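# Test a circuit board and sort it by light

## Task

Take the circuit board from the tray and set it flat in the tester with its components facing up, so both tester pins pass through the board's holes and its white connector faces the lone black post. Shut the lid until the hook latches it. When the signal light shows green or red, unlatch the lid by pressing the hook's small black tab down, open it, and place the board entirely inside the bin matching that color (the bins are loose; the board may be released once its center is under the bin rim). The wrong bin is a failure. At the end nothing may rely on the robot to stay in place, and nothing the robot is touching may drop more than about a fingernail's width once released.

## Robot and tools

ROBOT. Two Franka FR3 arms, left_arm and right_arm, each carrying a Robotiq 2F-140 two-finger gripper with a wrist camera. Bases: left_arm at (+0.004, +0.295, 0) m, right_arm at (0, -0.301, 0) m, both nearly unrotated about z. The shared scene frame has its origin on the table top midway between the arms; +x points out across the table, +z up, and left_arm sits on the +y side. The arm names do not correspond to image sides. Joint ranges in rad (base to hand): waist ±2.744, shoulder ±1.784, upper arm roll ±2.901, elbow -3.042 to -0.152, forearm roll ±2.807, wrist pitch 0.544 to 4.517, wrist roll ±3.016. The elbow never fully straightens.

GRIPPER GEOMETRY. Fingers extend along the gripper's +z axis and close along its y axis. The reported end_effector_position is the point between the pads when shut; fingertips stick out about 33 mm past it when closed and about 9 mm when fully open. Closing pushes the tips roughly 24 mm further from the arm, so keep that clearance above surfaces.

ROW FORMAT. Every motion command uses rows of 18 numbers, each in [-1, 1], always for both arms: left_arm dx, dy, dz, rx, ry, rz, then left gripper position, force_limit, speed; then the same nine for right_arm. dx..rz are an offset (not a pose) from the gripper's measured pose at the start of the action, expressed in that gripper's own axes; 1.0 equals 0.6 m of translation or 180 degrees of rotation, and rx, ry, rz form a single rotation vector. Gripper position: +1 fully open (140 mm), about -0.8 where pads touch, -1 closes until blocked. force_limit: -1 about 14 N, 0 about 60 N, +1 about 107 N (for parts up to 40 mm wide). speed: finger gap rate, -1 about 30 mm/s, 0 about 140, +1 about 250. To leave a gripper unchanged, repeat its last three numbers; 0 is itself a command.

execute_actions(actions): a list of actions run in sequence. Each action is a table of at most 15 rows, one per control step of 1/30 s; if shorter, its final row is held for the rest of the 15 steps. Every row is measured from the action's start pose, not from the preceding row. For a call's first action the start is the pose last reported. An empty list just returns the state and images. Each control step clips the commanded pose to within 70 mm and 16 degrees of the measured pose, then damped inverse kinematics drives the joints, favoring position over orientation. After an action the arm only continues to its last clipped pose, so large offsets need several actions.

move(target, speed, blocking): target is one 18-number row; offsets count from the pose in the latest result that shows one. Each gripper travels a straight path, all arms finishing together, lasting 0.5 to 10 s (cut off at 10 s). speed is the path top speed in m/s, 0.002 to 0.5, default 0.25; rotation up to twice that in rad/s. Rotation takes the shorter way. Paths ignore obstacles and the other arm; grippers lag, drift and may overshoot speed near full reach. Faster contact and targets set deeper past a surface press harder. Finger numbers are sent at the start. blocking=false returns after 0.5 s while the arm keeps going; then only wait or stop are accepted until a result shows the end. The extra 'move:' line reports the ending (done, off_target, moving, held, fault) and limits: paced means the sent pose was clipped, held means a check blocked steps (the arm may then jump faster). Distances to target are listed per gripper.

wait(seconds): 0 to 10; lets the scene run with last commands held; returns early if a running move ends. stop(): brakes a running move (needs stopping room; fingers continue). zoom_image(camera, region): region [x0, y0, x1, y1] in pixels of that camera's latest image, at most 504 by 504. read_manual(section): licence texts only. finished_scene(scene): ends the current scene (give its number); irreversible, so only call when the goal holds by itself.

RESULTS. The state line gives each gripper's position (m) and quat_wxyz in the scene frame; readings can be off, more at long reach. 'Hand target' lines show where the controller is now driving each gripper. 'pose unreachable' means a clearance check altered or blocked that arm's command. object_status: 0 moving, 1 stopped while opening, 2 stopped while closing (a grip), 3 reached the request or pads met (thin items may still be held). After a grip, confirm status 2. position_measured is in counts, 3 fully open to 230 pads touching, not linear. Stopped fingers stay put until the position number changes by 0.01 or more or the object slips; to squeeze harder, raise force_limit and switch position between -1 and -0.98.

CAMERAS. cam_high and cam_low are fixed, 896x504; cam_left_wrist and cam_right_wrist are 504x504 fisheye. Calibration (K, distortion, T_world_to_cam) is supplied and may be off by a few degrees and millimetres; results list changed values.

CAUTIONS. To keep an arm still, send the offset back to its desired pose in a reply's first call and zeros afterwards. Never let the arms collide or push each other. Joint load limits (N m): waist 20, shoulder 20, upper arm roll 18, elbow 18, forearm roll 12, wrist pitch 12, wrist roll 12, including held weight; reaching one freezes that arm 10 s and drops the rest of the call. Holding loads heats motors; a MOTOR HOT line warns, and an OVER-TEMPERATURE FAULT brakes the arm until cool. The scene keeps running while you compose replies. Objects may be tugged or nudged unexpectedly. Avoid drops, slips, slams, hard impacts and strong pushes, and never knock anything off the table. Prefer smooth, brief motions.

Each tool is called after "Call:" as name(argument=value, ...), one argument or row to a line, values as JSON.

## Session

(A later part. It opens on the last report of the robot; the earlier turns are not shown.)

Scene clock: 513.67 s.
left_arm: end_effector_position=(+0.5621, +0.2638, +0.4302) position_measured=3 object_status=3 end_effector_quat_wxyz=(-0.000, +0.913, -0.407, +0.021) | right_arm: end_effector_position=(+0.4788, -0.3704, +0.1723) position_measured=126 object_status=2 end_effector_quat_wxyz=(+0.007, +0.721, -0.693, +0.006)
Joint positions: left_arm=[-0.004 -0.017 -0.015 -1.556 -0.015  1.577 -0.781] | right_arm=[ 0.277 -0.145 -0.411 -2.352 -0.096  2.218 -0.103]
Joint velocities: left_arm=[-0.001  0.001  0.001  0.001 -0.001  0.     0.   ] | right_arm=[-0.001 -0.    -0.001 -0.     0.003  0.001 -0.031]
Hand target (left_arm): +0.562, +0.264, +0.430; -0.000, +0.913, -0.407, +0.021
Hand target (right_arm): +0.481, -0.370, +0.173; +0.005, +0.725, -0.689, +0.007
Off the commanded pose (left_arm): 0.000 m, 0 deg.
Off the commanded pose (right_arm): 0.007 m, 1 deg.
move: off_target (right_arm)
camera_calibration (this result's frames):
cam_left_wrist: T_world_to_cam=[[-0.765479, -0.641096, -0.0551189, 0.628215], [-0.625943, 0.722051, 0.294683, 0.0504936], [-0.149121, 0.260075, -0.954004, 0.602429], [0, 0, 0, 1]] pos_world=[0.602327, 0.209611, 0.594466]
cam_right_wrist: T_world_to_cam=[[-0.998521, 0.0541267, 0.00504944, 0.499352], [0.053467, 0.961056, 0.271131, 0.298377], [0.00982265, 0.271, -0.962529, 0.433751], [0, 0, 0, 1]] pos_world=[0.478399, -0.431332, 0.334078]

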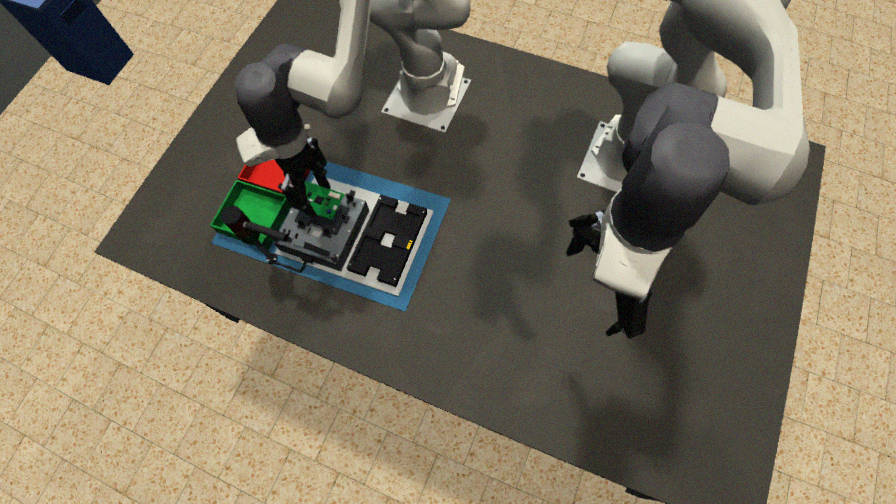

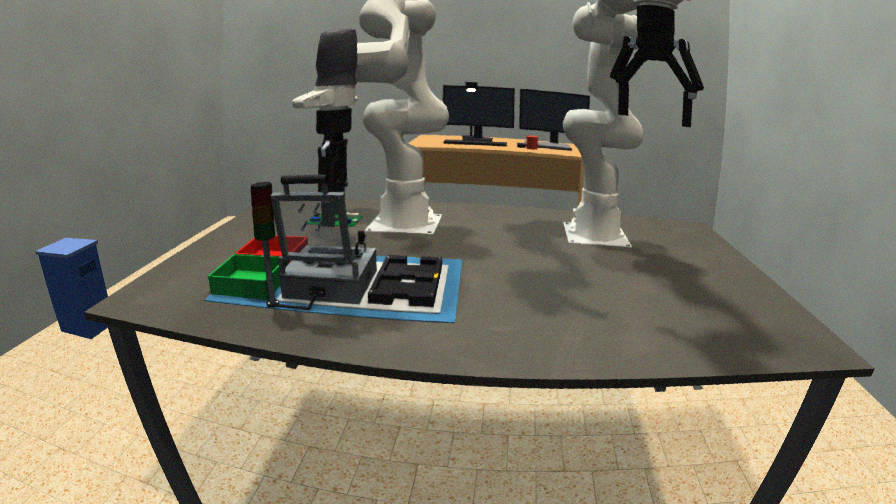

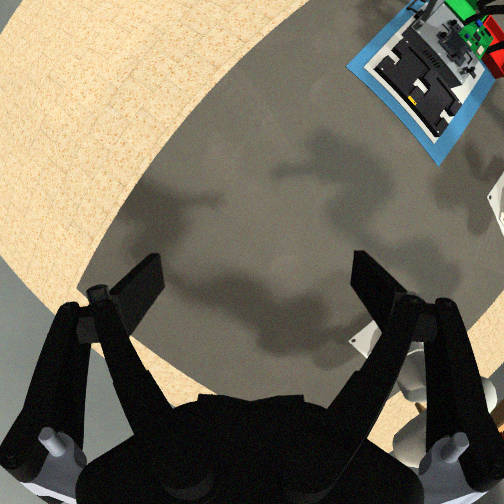

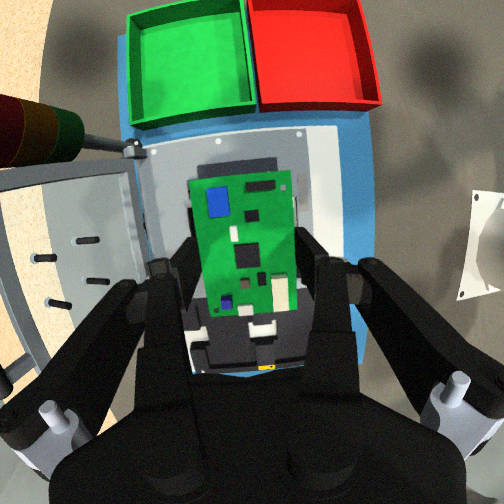

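Call:
move(
  target=[0,0,0,0,0,0,1,0,0, 0,-0.008,0.0955,0,0,0,-1,0,-0.7],
  speed=0.06,
)

Call:
zoom_image(
  camera="cam_right_wrist",
  region=[140, 100, 380, 340],
)

Call:
zoom_image(
  camera="cam_high",
  region=[270, 150, 390, 270],
)

Call:
zoom_image(
  camera="cam_low",
  region=[270, 190, 390, 290],
)

Scene clock: 556.73 s.
left_arm: end_effector_position=(+0.5621, +0.2638, +0.4302) position_measured=3 object_status=3 end_effector_quat_wxyz=(-0.000, +0.913, -0.407, +0.021) | right_arm: end_effector_position=(+0.4835, -0.3696, +0.1183) position_measured=126 object_status=2 end_effector_quat_wxyz=(+0.007, +0.720, -0.693, +0.006)
Joint positions: left_arm=[-0.004 -0.017 -0.015 -1.556 -0.015  1.577 -0.781] | right_arm=[ 0.277 -0.038 -0.416 -2.396 -0.049  2.362 -0.134]
Joint velocities: left_arm=[-0.001 -0.    -0.001 -0.001 -0.    -0.    -0.001] | right_arm=[-0.    -0.     0.001  0.001  0.003  0.013 -0.01 ]
Hand target (left_arm): +0.562, +0.264, +0.430; -0.000, +0.913, -0.407, +0.021
Hand target (right_arm): +0.483, -0.371, +0.116; +0.007, +0.721, -0.693, +0.006
Off the commanded pose (left_arm): 0.000 m, 0 deg.
Off the commanded pose (right_arm): 0.004 m, 0 deg.
move: off_target (right_arm)
camera_calibration (this result's frames):
cam_left_wrist: T_world_to_cam=[[-0.765479, -0.641095, -0.0551188, 0.628215], [-0.625943, 0.722051, 0.294683, 0.0504934], [-0.149121, 0.260075, -0.954004, 0.602428], [0, 0, 0, 1]] pos_world=[0.602327, 0.20961, 0.594466]
cam_right_wrist: T_world_to_cam=[[-0.998473, 0.0550257, 0.00492994, 0.504595], [0.0543017, 0.961059, 0.270955, 0.311675], [0.0101716, 0.270809, -0.962579, 0.381332], [0, 0, 0, 1]] pos_world=[0.483021, -0.430572, 0.280125]

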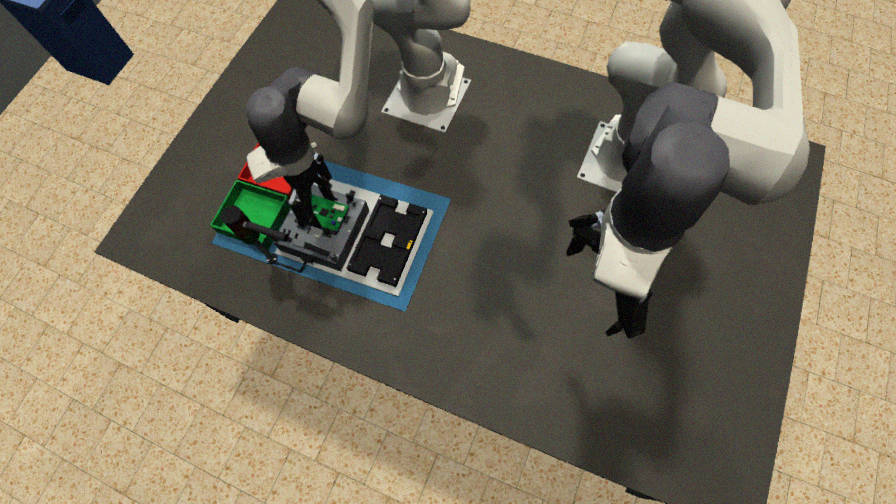

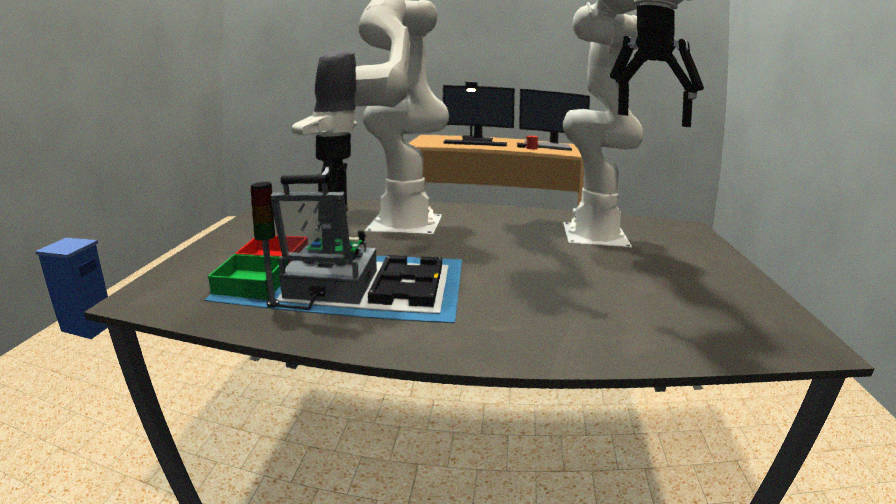

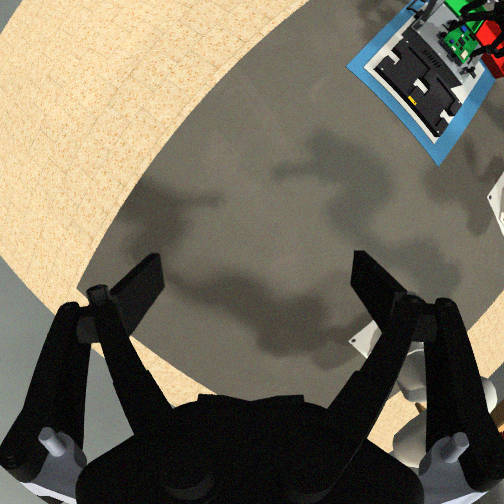

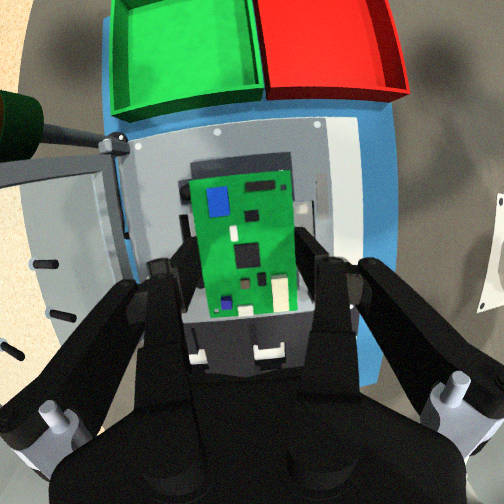

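Region (140, 100, 380, 340) of cam_right_wrist's 504x504 image, scaled by 2.100, with more detail than that image has.

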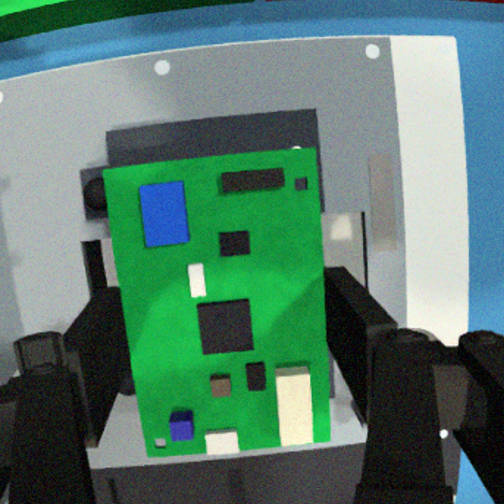

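Region (270, 150, 390, 270) of cam_high's 896x504 image, scaled by 4.200, with more detail than that image has.

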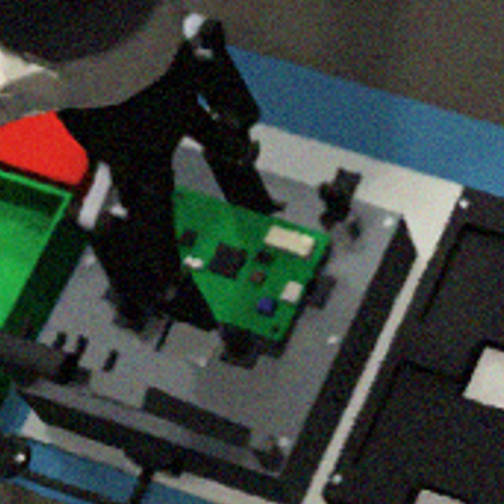

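Region (270, 190, 390, 290) of cam_low's 896x504 image, scaled by 4.200, with more detail than that image has.

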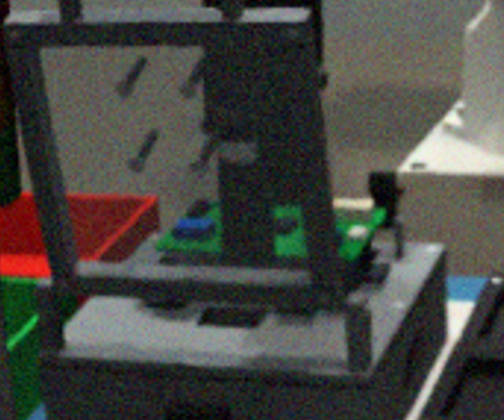

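Call:
move(
  target=[0,0,0,0,0,0,1,0,0, 0.0148,0.004,0.015,0,0,0,-1,0,-0.7],
  speed=0.02,
)

Call:
zoom_image(
  camera="cam_right_wrist",
  region=[140, 100, 380, 340],
)

Call:
zoom_image(
  camera="cam_high",
  region=[270, 150, 390, 270],
)

Scene clock: 580.40 s.
left_arm: end_effector_position=(+0.5621, +0.2638, +0.4302) position_measured=3 object_status=3 end_effector_quat_wxyz=(-0.000, +0.913, -0.407, +0.021) | right_arm: end_effector_position=(+0.4855, -0.3738, +0.1169) position_measured=126 object_status=2 end_effector_quat_wxyz=(+0.002, +0.720, -0.694, +0.009)
Joint positions: left_arm=[-0.004 -0.017 -0.015 -1.556 -0.015  1.577 -0.781] | right_arm=[ 0.273 -0.035 -0.423 -2.4   -0.041  2.378 -0.148]
Joint velocities: left_arm=[ 0.     0.    -0.    -0.    -0.002  0.     0.   ] | right_arm=[ 0.     0.001 -0.001  0.001  0.003  0.    -0.006]
Hand target (left_arm): +0.562, +0.264, +0.430; -0.000, +0.913, -0.407, +0.021
Hand target (right_arm): +0.481, -0.378, +0.110; +0.007, +0.721, -0.693, +0.006
Off the commanded pose (left_arm): 0.000 m, 0 deg.
Off the commanded pose (right_arm): 0.010 m, 1 deg.
move: off_target (right_arm)
camera_calibration (this result's frames):
cam_left_wrist: T_world_to_cam=[[-0.765479, -0.641095, -0.0551188, 0.628215], [-0.625943, 0.722051, 0.294683, 0.0504935], [-0.149121, 0.260075, -0.954004, 0.602429], [0, 0, 0, 1]] pos_world=[0.602327, 0.20961, 0.594466]
cam_right_wrist: T_world_to_cam=[[-0.998377, 0.0567224, -0.00518405, 0.508639], [0.0531094, 0.959931, 0.275158, 0.315604], [0.0205839, 0.274436, -0.961385, 0.37723], [0, 0, 0, 1]] pos_world=[0.483287, -0.435335, 0.27846]

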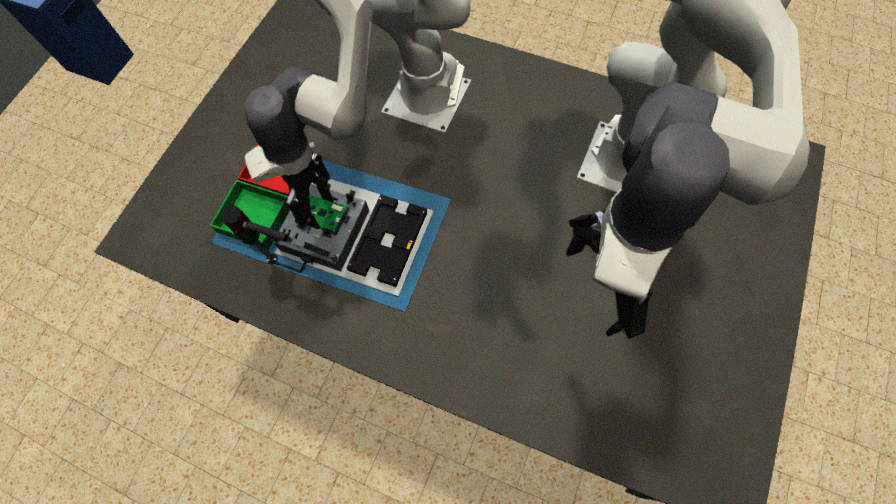

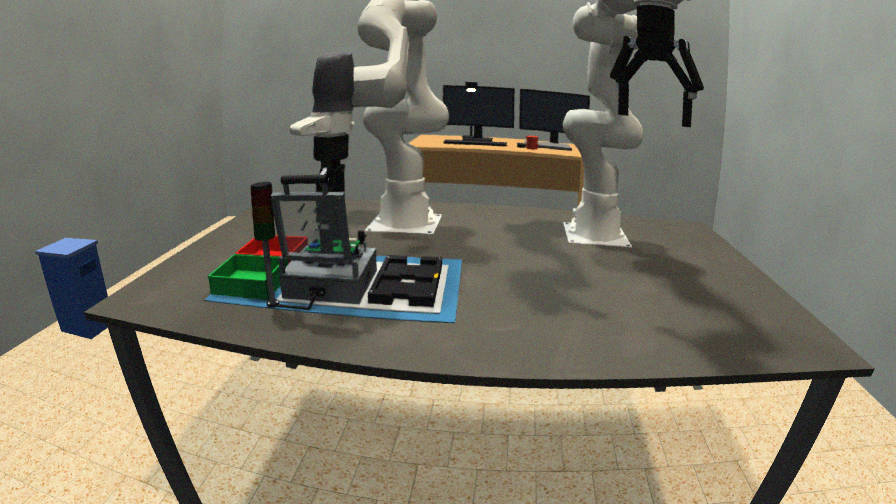

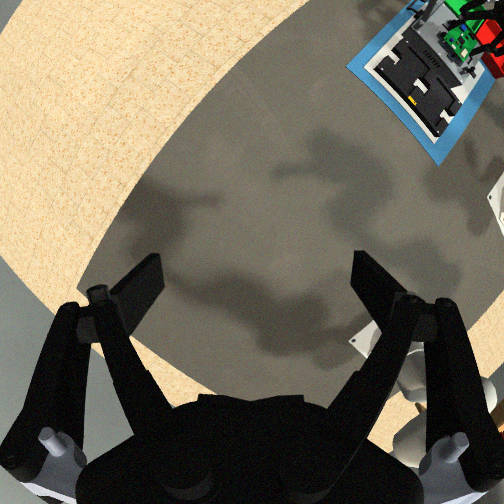

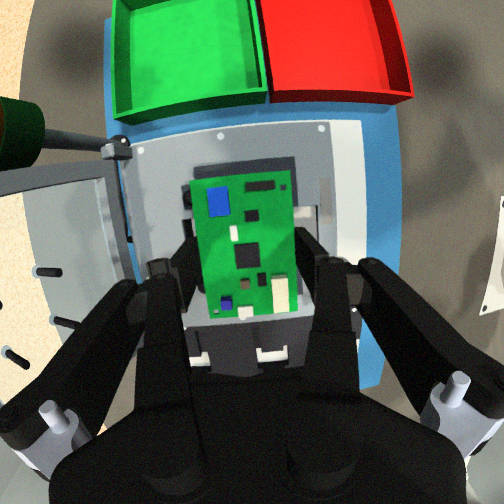

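Region (140, 100, 380, 340) of cam_right_wrist's 504x504 image, scaled by 2.100, with more detail than that image has.

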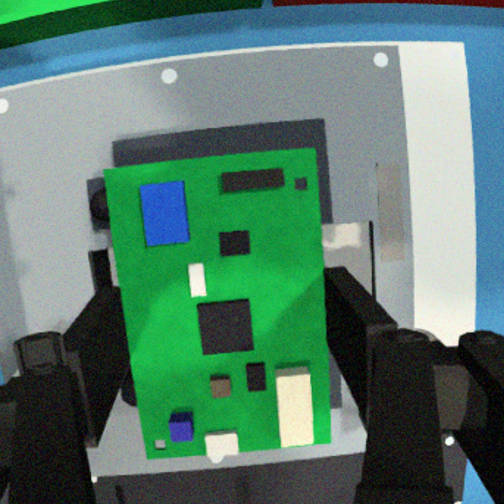

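Region (270, 150, 390, 270) of cam_high's 896x504 image, scaled by 4.200, with more detail than that image has.

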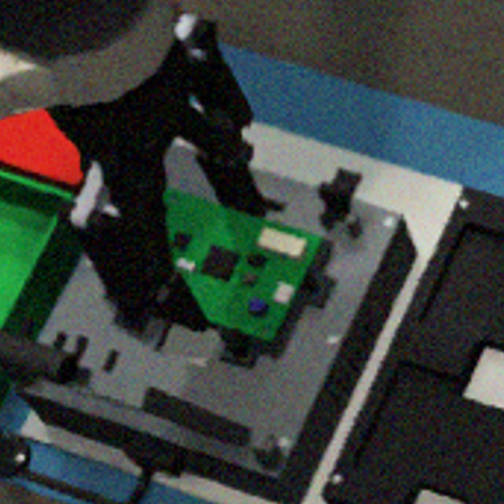

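Call:
execute_actions(
  actions=[
    [[0,0,0,0,0,0,1,0,0, 0,0,-0.010,0,0,0,-1,0,-0.7]],
    [[0,0,0,0,0,0,1,0,0, 0.007,0.0095,0,-0.0036,0.0008,0,-1,0,-0.7]],
    [[0,0,0,0,0,0,1,0,0, 0,0,0,0,0,0,-1,0,-0.7]],
  ],
)

Call:
zoom_image(
  camera="cam_right_wrist",
  region=[140, 100, 380, 340],
)

Scene clock: 602.37 s.
left_arm: end_effector_position=(+0.5621, +0.2638, +0.4302) position_measured=3 object_status=3 end_effector_quat_wxyz=(-0.000, +0.913, -0.407, +0.021) | right_arm: end_effector_position=(+0.4822, -0.3767, +0.1221) position_measured=126 object_status=2 end_effector_quat_wxyz=(+0.005, +0.721, -0.693, +0.007)
Joint positions: left_arm=[-0.004 -0.017 -0.015 -1.556 -0.015  1.577 -0.781] | right_arm=[ 0.27  -0.05  -0.425 -2.399 -0.052  2.359 -0.148]
Joint velocities: left_arm=[-0.002  0.001  0.001  0.    -0.001 -0.     0.   ] | right_arm=[ 0.001 -0.    -0.    -0.001  0.    -0.001  0.   ]
Hand target (left_arm): +0.562, +0.264, +0.430; -0.000, +0.913, -0.407, +0.021
Hand target (right_arm): +0.482, -0.377, +0.122; +0.005, +0.721, -0.693, +0.007
Off the commanded pose (left_arm): 0.000 m, 0 deg.
Off the commanded pose (right_arm): 0.000 m, 0 deg.
camera_calibration (this result's frames):
cam_left_wrist: T_world_to_cam=[[-0.765479, -0.641095, -0.0551188, 0.628215], [-0.625943, 0.722051, 0.294683, 0.0504934], [-0.149121, 0.260075, -0.954004, 0.602429], [0, 0, 0, 1]] pos_world=[0.602327, 0.20961, 0.594466]
cam_right_wrist: T_world_to_cam=[[-0.998513, 0.0545172, 0.000179098, 0.504081], [0.0524896, 0.960478, 0.273361, 0.317829], [0.0147309, 0.272964, -0.961911, 0.385439], [0, 0, 0, 1]] pos_world=[0.480971, -0.43796, 0.283786]

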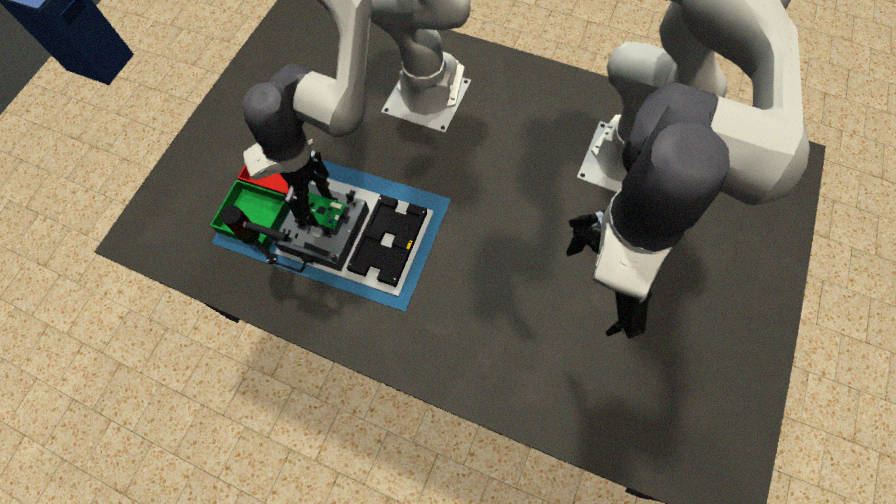

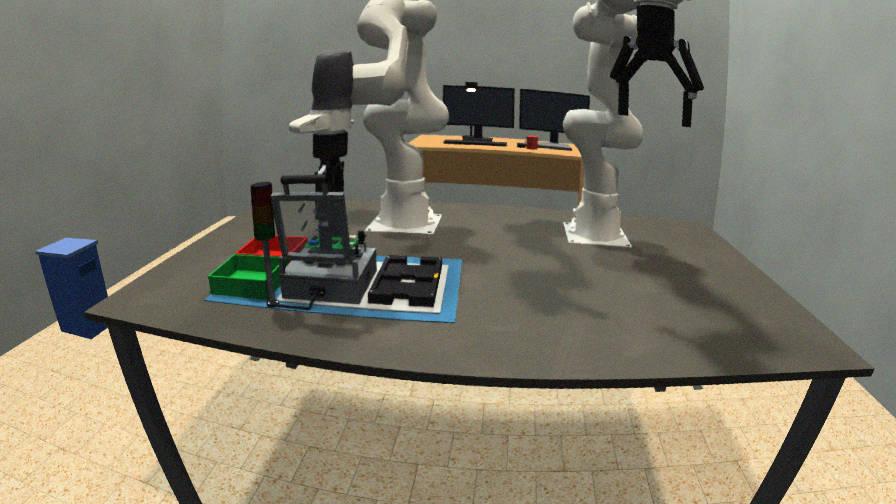

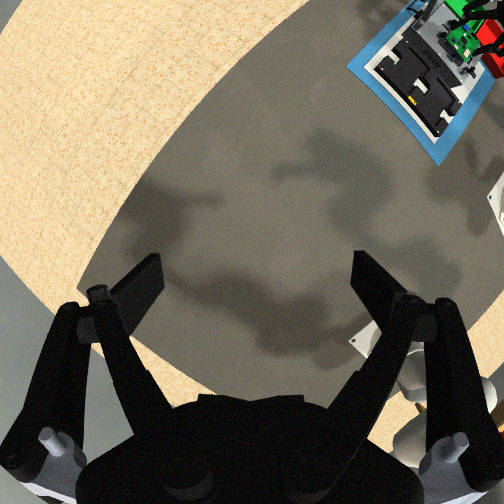

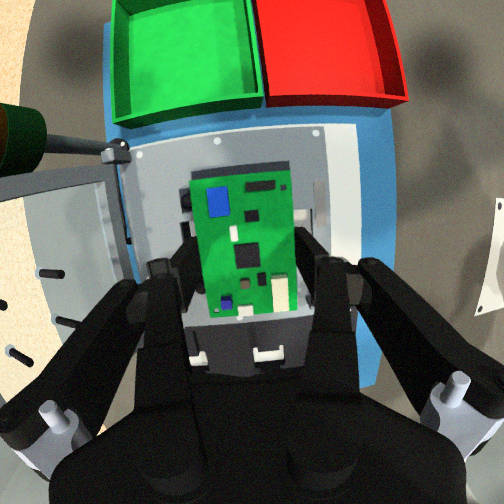

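Region (140, 100, 380, 340) of cam_right_wrist's 504x504 image, scaled by 2.100, with more detail than that image has.

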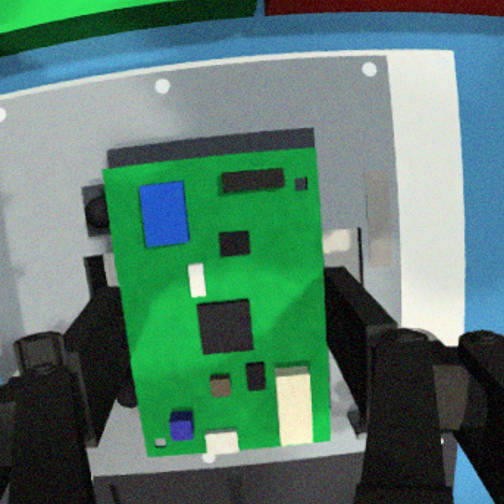

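Call:
execute_actions(
  actions=[
    [[0,0,0,0,0,0,1,0,0, 0.008,0.002,0,0,0,0,-1,0,-0.7]],
    [[0,0,0,0,0,0,1,0,0, 0,0,0.01,0,0,0,-1,0,-0.7]],
    [[0,0,0,0,0,0,1,0,0, 0,0,0.01,0,0,0,-1,0,-0.7]],
    [[0,0,0,0,0,0,1,0,0, 0,0,0,0,0,0,-1,0,-0.7]],
  ],
)

Call:
zoom_image(
  camera="cam_right_wrist",
  region=[140, 100, 380, 340],
)

Scene clock: 628.23 s.
left_arm: end_effector_position=(+0.5621, +0.2638, +0.4302) position_measured=3 object_status=3 end_effector_quat_wxyz=(-0.000, +0.913, -0.407, +0.021) | right_arm: end_effector_position=(+0.4797, -0.3801, +0.1108) position_measured=126 object_status=2 end_effector_quat_wxyz=(+0.008, +0.718, -0.696, +0.005)
Joint positions: left_arm=[-0.004 -0.017 -0.015 -1.556 -0.015  1.577 -0.781] | right_arm=[ 0.266 -0.029 -0.428 -2.408 -0.044  2.381 -0.153]
Joint velocities: left_arm=[-0.002  0.001  0.001 -0.001 -0.    -0.     0.   ] | right_arm=[-0.001  0.    -0.001 -0.    -0.     0.    -0.001]
Hand target (left_arm): +0.562, +0.264, +0.430; -0.000, +0.913, -0.407, +0.021
Hand target (right_arm): +0.480, -0.380, +0.111; +0.008, +0.718, -0.696, +0.005
Off the commanded pose (left_arm): 0.000 m, 0 deg.
Off the commanded pose (right_arm): 0.000 m, 0 deg.
camera_calibration (this result's frames):
cam_left_wrist: T_world_to_cam=[[-0.765479, -0.641095, -0.0551187, 0.628215], [-0.625943, 0.722051, 0.294683, 0.0504933], [-0.149121, 0.260075, -0.954004, 0.602429], [0, 0, 0, 1]] pos_world=[0.602327, 0.20961, 0.594466]
cam_right_wrist: T_world_to_cam=[[-0.998044, 0.0621443, 0.00675127, 0.503723], [0.0616389, 0.960414, 0.271672, 0.3201], [0.0103989, 0.271557, -0.962366, 0.377142], [0, 0, 0, 1]] pos_world=[0.479086, -0.441148, 0.272586]

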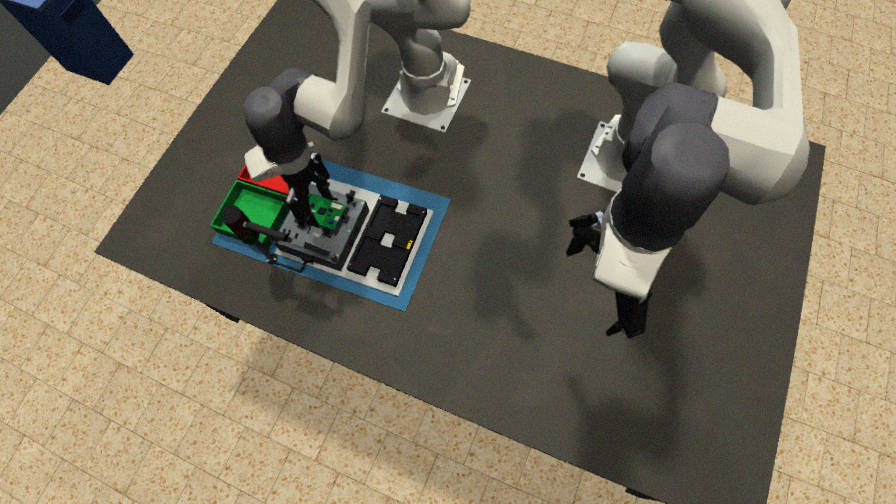

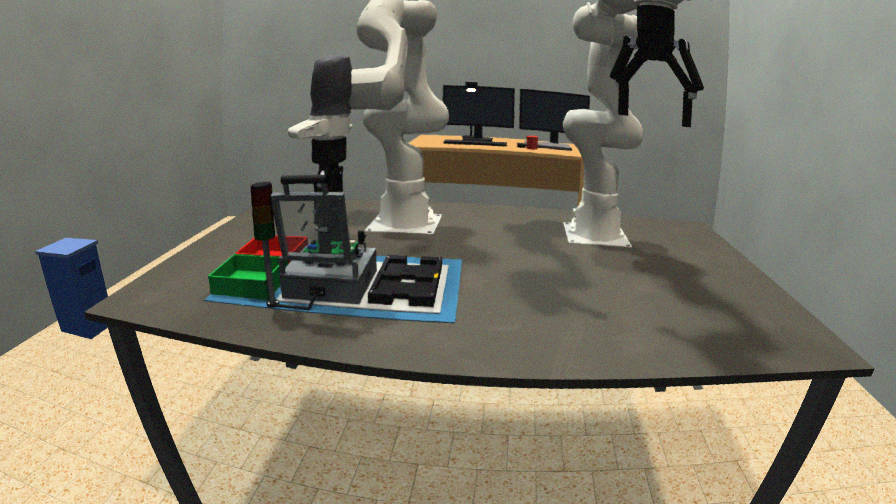

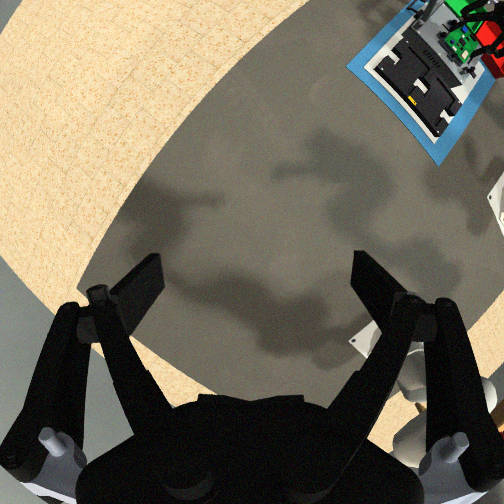

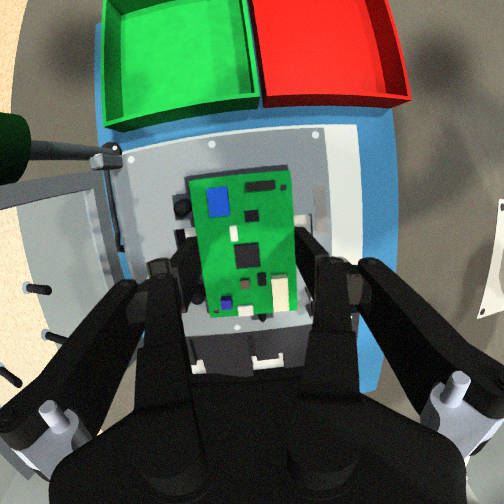

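Region (140, 100, 380, 340) of cam_right_wrist's 504x504 image, scaled by 2.100, with more detail than that image has.

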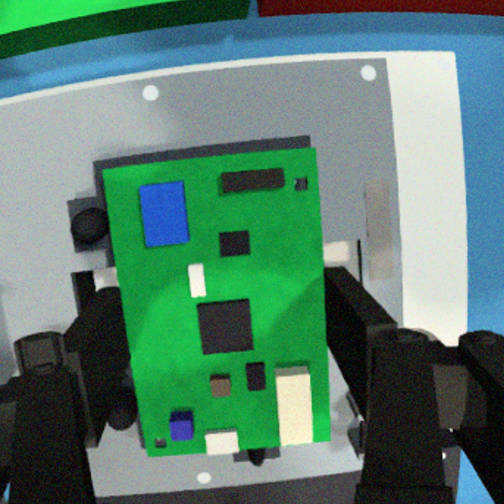

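Call:
zoom_image(
  camera="cam_right_wrist",
  region=[250, 160, 320, 230],
)

Call:
zoom_image(
  camera="cam_right_wrist",
  region=[180, 270, 320, 340],
)

Call:
zoom_image(
  camera="cam_high",
  region=[290, 180, 370, 260],
)

Region (250, 160, 320, 230) of cam_right_wrist's 504x504 image, scaled by 7.200, with more detail than that image has.

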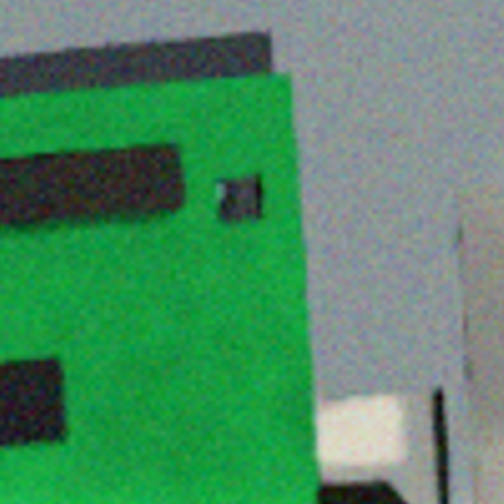

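Region (180, 270, 320, 340) of cam_right_wrist's 504x504 image, scaled by 3.600, with more detail than that image has.

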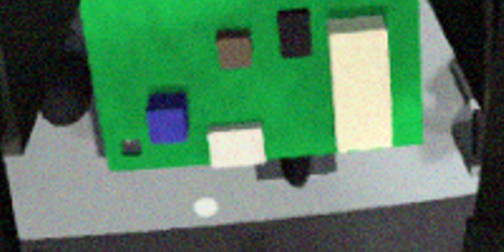

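Region (290, 180, 370, 260) of cam_high's 896x504 image, scaled by 6.300, with more detail than that image has.

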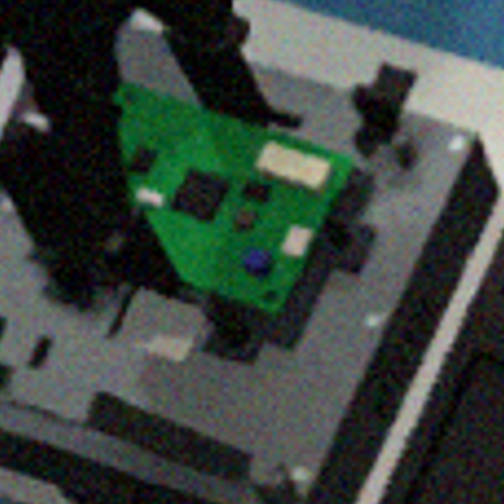

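Call:
execute_actions(
  actions=[
    [[0,0,0,0,0,0,1,0,0, 0,0,0.012,0,0,0,-1,0,-0.7]],
    [[0,0,0,0,0,0,1,0,0, 0,0,0.010,0,0,0,-1,0,-0.7]],
    [[0,0,0,0,0,0,1,0,0, 0,0,0,0,0,0,-1,0,-0.7]],
  ],
)

Call:
zoom_image(
  camera="cam_right_wrist",
  region=[250, 160, 320, 230],
)

Call:
zoom_image(
  camera="cam_right_wrist",
  region=[180, 270, 320, 340],
)

Scene clock: 651.30 s.
left_arm: end_effector_position=(+0.5621, +0.2638, +0.4302) position_measured=3 object_status=3 end_effector_quat_wxyz=(-0.000, +0.913, -0.407, +0.021) | right_arm: end_effector_position=(+0.4816, -0.3800, +0.1043) position_measured=126 object_status=2 end_effector_quat_wxyz=(+0.006, +0.719, -0.694, +0.007)
Joint positions: left_arm=[-0.004 -0.017 -0.015 -1.556 -0.015  1.577 -0.781] | right_arm=[ 0.266 -0.013 -0.428 -2.412 -0.035  2.403 -0.163]
Joint velocities: left_arm=[-0.001 -0.001  0.     0.001 -0.001 -0.001 -0.002] | right_arm=[ 0.    -0.    -0.001 -0.001  0.     0.     0.001]
Hand target (left_arm): +0.562, +0.264, +0.430; -0.000, +0.913, -0.407, +0.021
Hand target (right_arm): +0.482, -0.380, +0.104; +0.006, +0.719, -0.695, +0.007
Off the commanded pose (left_arm): 0.000 m, 0 deg.
Off the commanded pose (right_arm): 0.000 m, 0 deg.
camera_calibration (this result's frames):
cam_left_wrist: T_world_to_cam=[[-0.765479, -0.641095, -0.0551189, 0.628215], [-0.625943, 0.722051, 0.294683, 0.0504936], [-0.149121, 0.260075, -0.954004, 0.602429], [0, 0, 0, 1]] pos_world=[0.602327, 0.20961, 0.594466]
cam_right_wrist: T_world_to_cam=[[-0.998322, 0.057843, 0.00264122, 0.504523], [0.0563832, 0.96072, 0.271732, 0.324322], [0.0131803, 0.271425, -0.962369, 0.369501], [0, 0, 0, 1]] pos_world=[0.48052, -0.441058, 0.266135]

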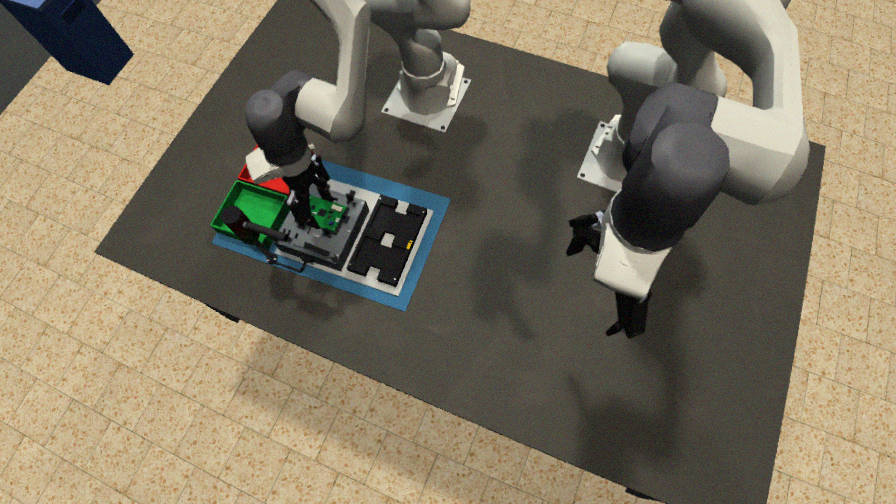

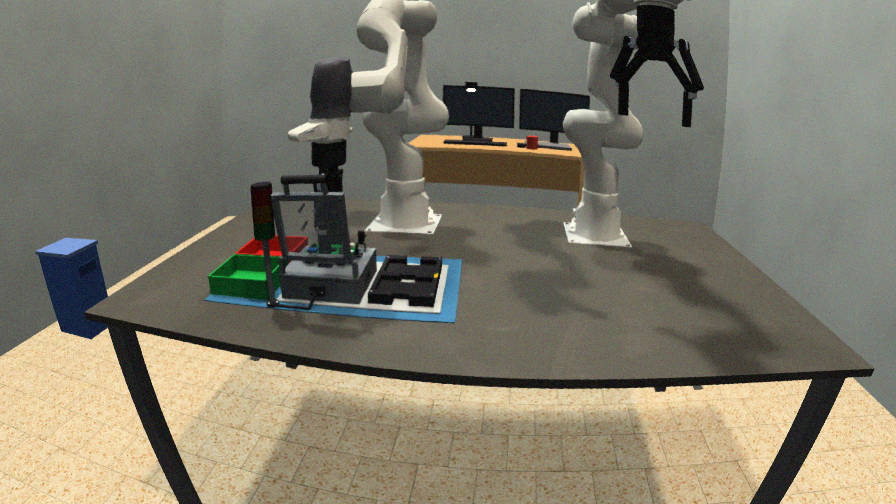

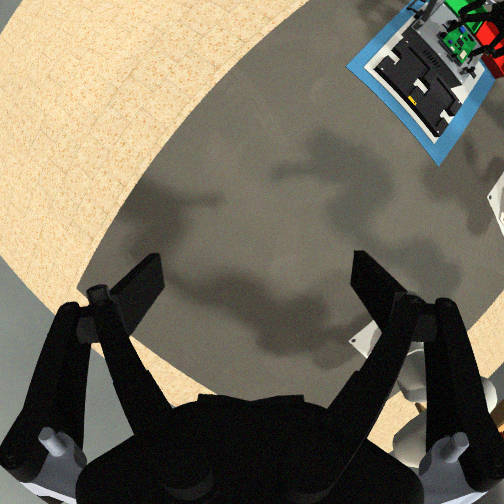

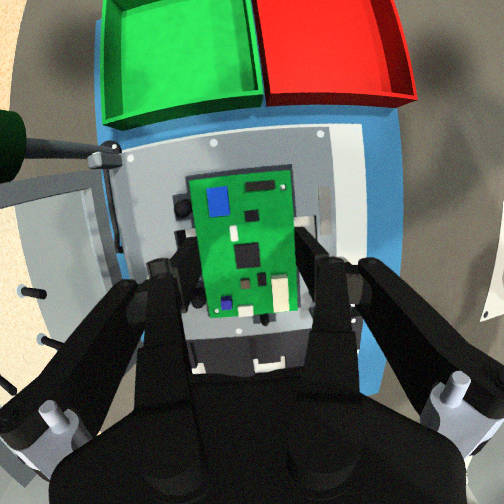

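Region (250, 160, 320, 230) of cam_right_wrist's 504x504 image, scaled by 7.200, with more detail than that image has.

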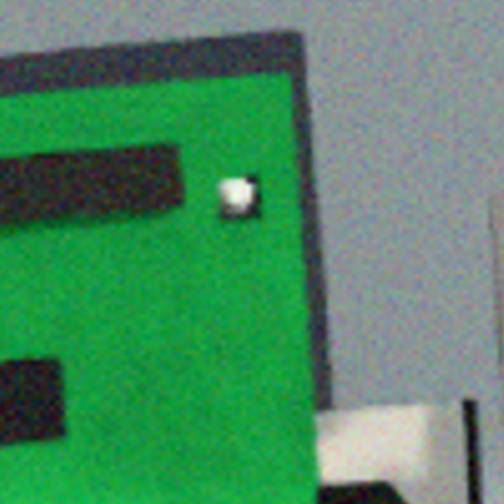

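Region (180, 270, 320, 340) of cam_right_wrist's 504x504 image, scaled by 3.600, with more detail than that image has.

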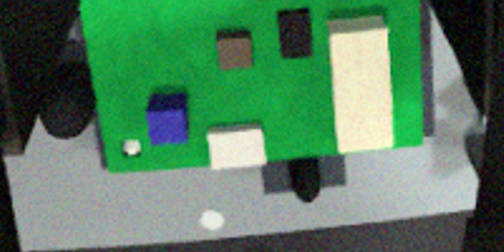

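Call:
execute_actions(
  actions=[
    [[0,0,0,0,0,0,1,0,0, 0,0.003,0.010,0,0,0,-1,0,-0.7]],
    [[0,0,0,0,0,0,1,0,0, 0,0,0,0,0,0,-1,0,-0.7]],
  ],
)

Call:
zoom_image(
  camera="cam_right_wrist",
  region=[250, 160, 320, 230],
)

Call:
zoom_image(
  camera="cam_right_wrist",
  region=[180, 270, 320, 340],
)

Scene clock: 660.83 s.
left_arm: end_effector_position=(+0.5621, +0.2638, +0.4302) position_measured=3 object_status=3 end_effector_quat_wxyz=(-0.000, +0.913, -0.407, +0.021) | right_arm: end_effector_position=(+0.4814, -0.3801, +0.1007) position_measured=126 object_status=2 end_effector_quat_wxyz=(+0.006, +0.722, -0.692, +0.008)
Joint positions: left_arm=[-0.004 -0.017 -0.015 -1.556 -0.015  1.577 -0.781] | right_arm=[ 0.266 -0.008 -0.428 -2.419 -0.034  2.418 -0.17 ]
Joint velocities: left_arm=[ 0.001 -0.001  0.001  0.    -0.001 -0.001  0.002] | right_arm=[-0.001  0.001 -0.001 -0.001  0.001 -0.001  0.002]
Hand target (left_arm): +0.562, +0.264, +0.430; -0.000, +0.913, -0.407, +0.021
Hand target (right_arm): +0.481, -0.380, +0.101; +0.006, +0.721, -0.693, +0.008
Off the commanded pose (left_arm): 0.000 m, 0 deg.
Off the commanded pose (right_arm): 0.000 m, 0 deg.
camera_calibration (this result's frames):
cam_left_wrist: T_world_to_cam=[[-0.765479, -0.641095, -0.0551188, 0.628215], [-0.625943, 0.722051, 0.294683, 0.0504934], [-0.149121, 0.260075, -0.954004, 0.602429], [0, 0, 0, 1]] pos_world=[0.602327, 0.20961, 0.594466]
cam_right_wrist: T_world_to_cam=[[-0.998656, 0.0518221, -0.000853387, 0.50261], [0.0496551, 0.961355, 0.270798, 0.328984], [0.0148538, 0.270392, -0.962636, 0.364844], [0, 0, 0, 1]] pos_world=[0.48018, -0.440967, 0.262552]

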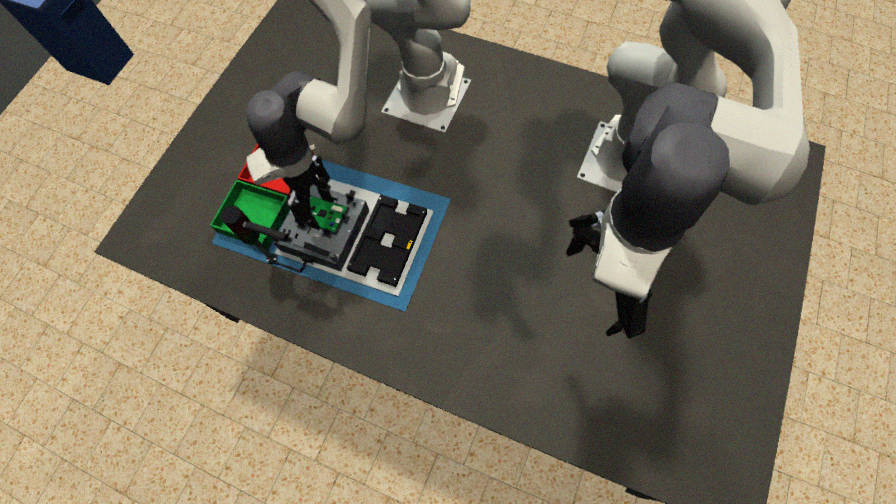

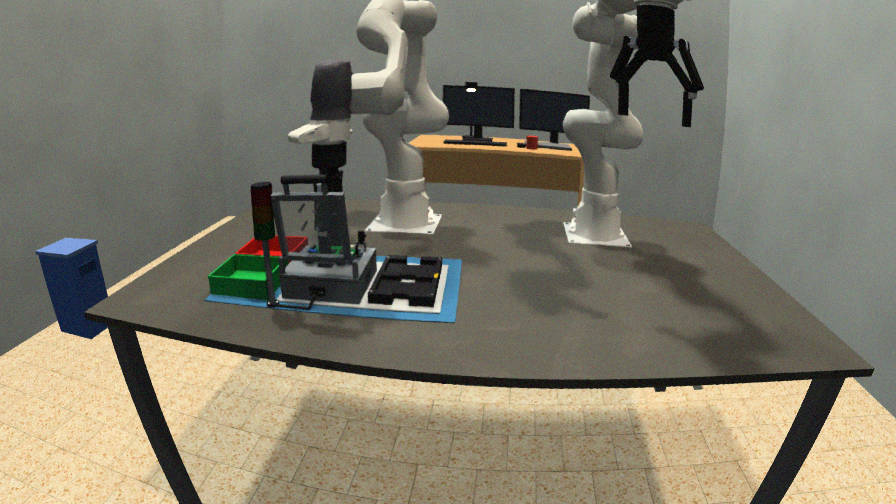

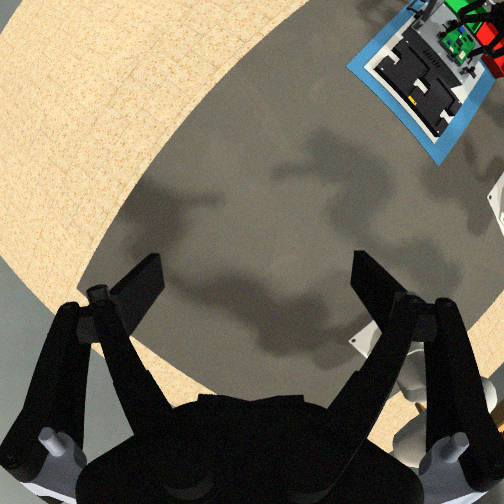

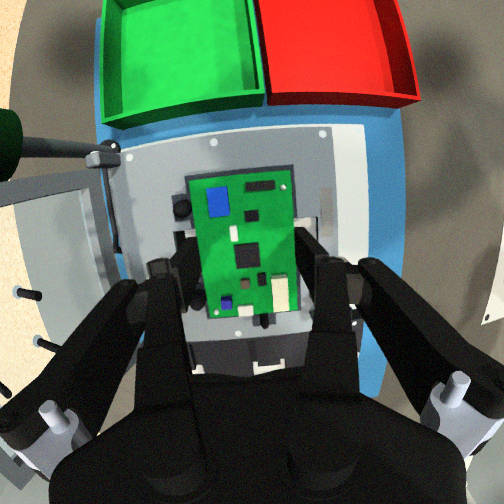

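Region (250, 160, 320, 230) of cam_right_wrist's 504x504 image, scaled by 7.200, with more detail than that image has.

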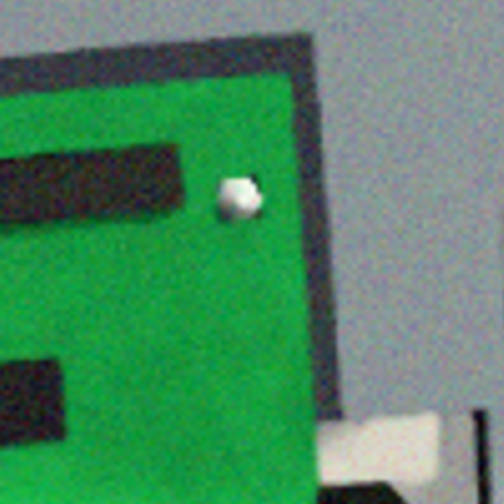

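Region (180, 270, 320, 340) of cam_right_wrist's 504x504 image, scaled by 3.600, with more detail than that image has.

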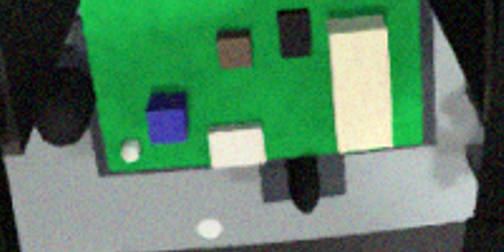

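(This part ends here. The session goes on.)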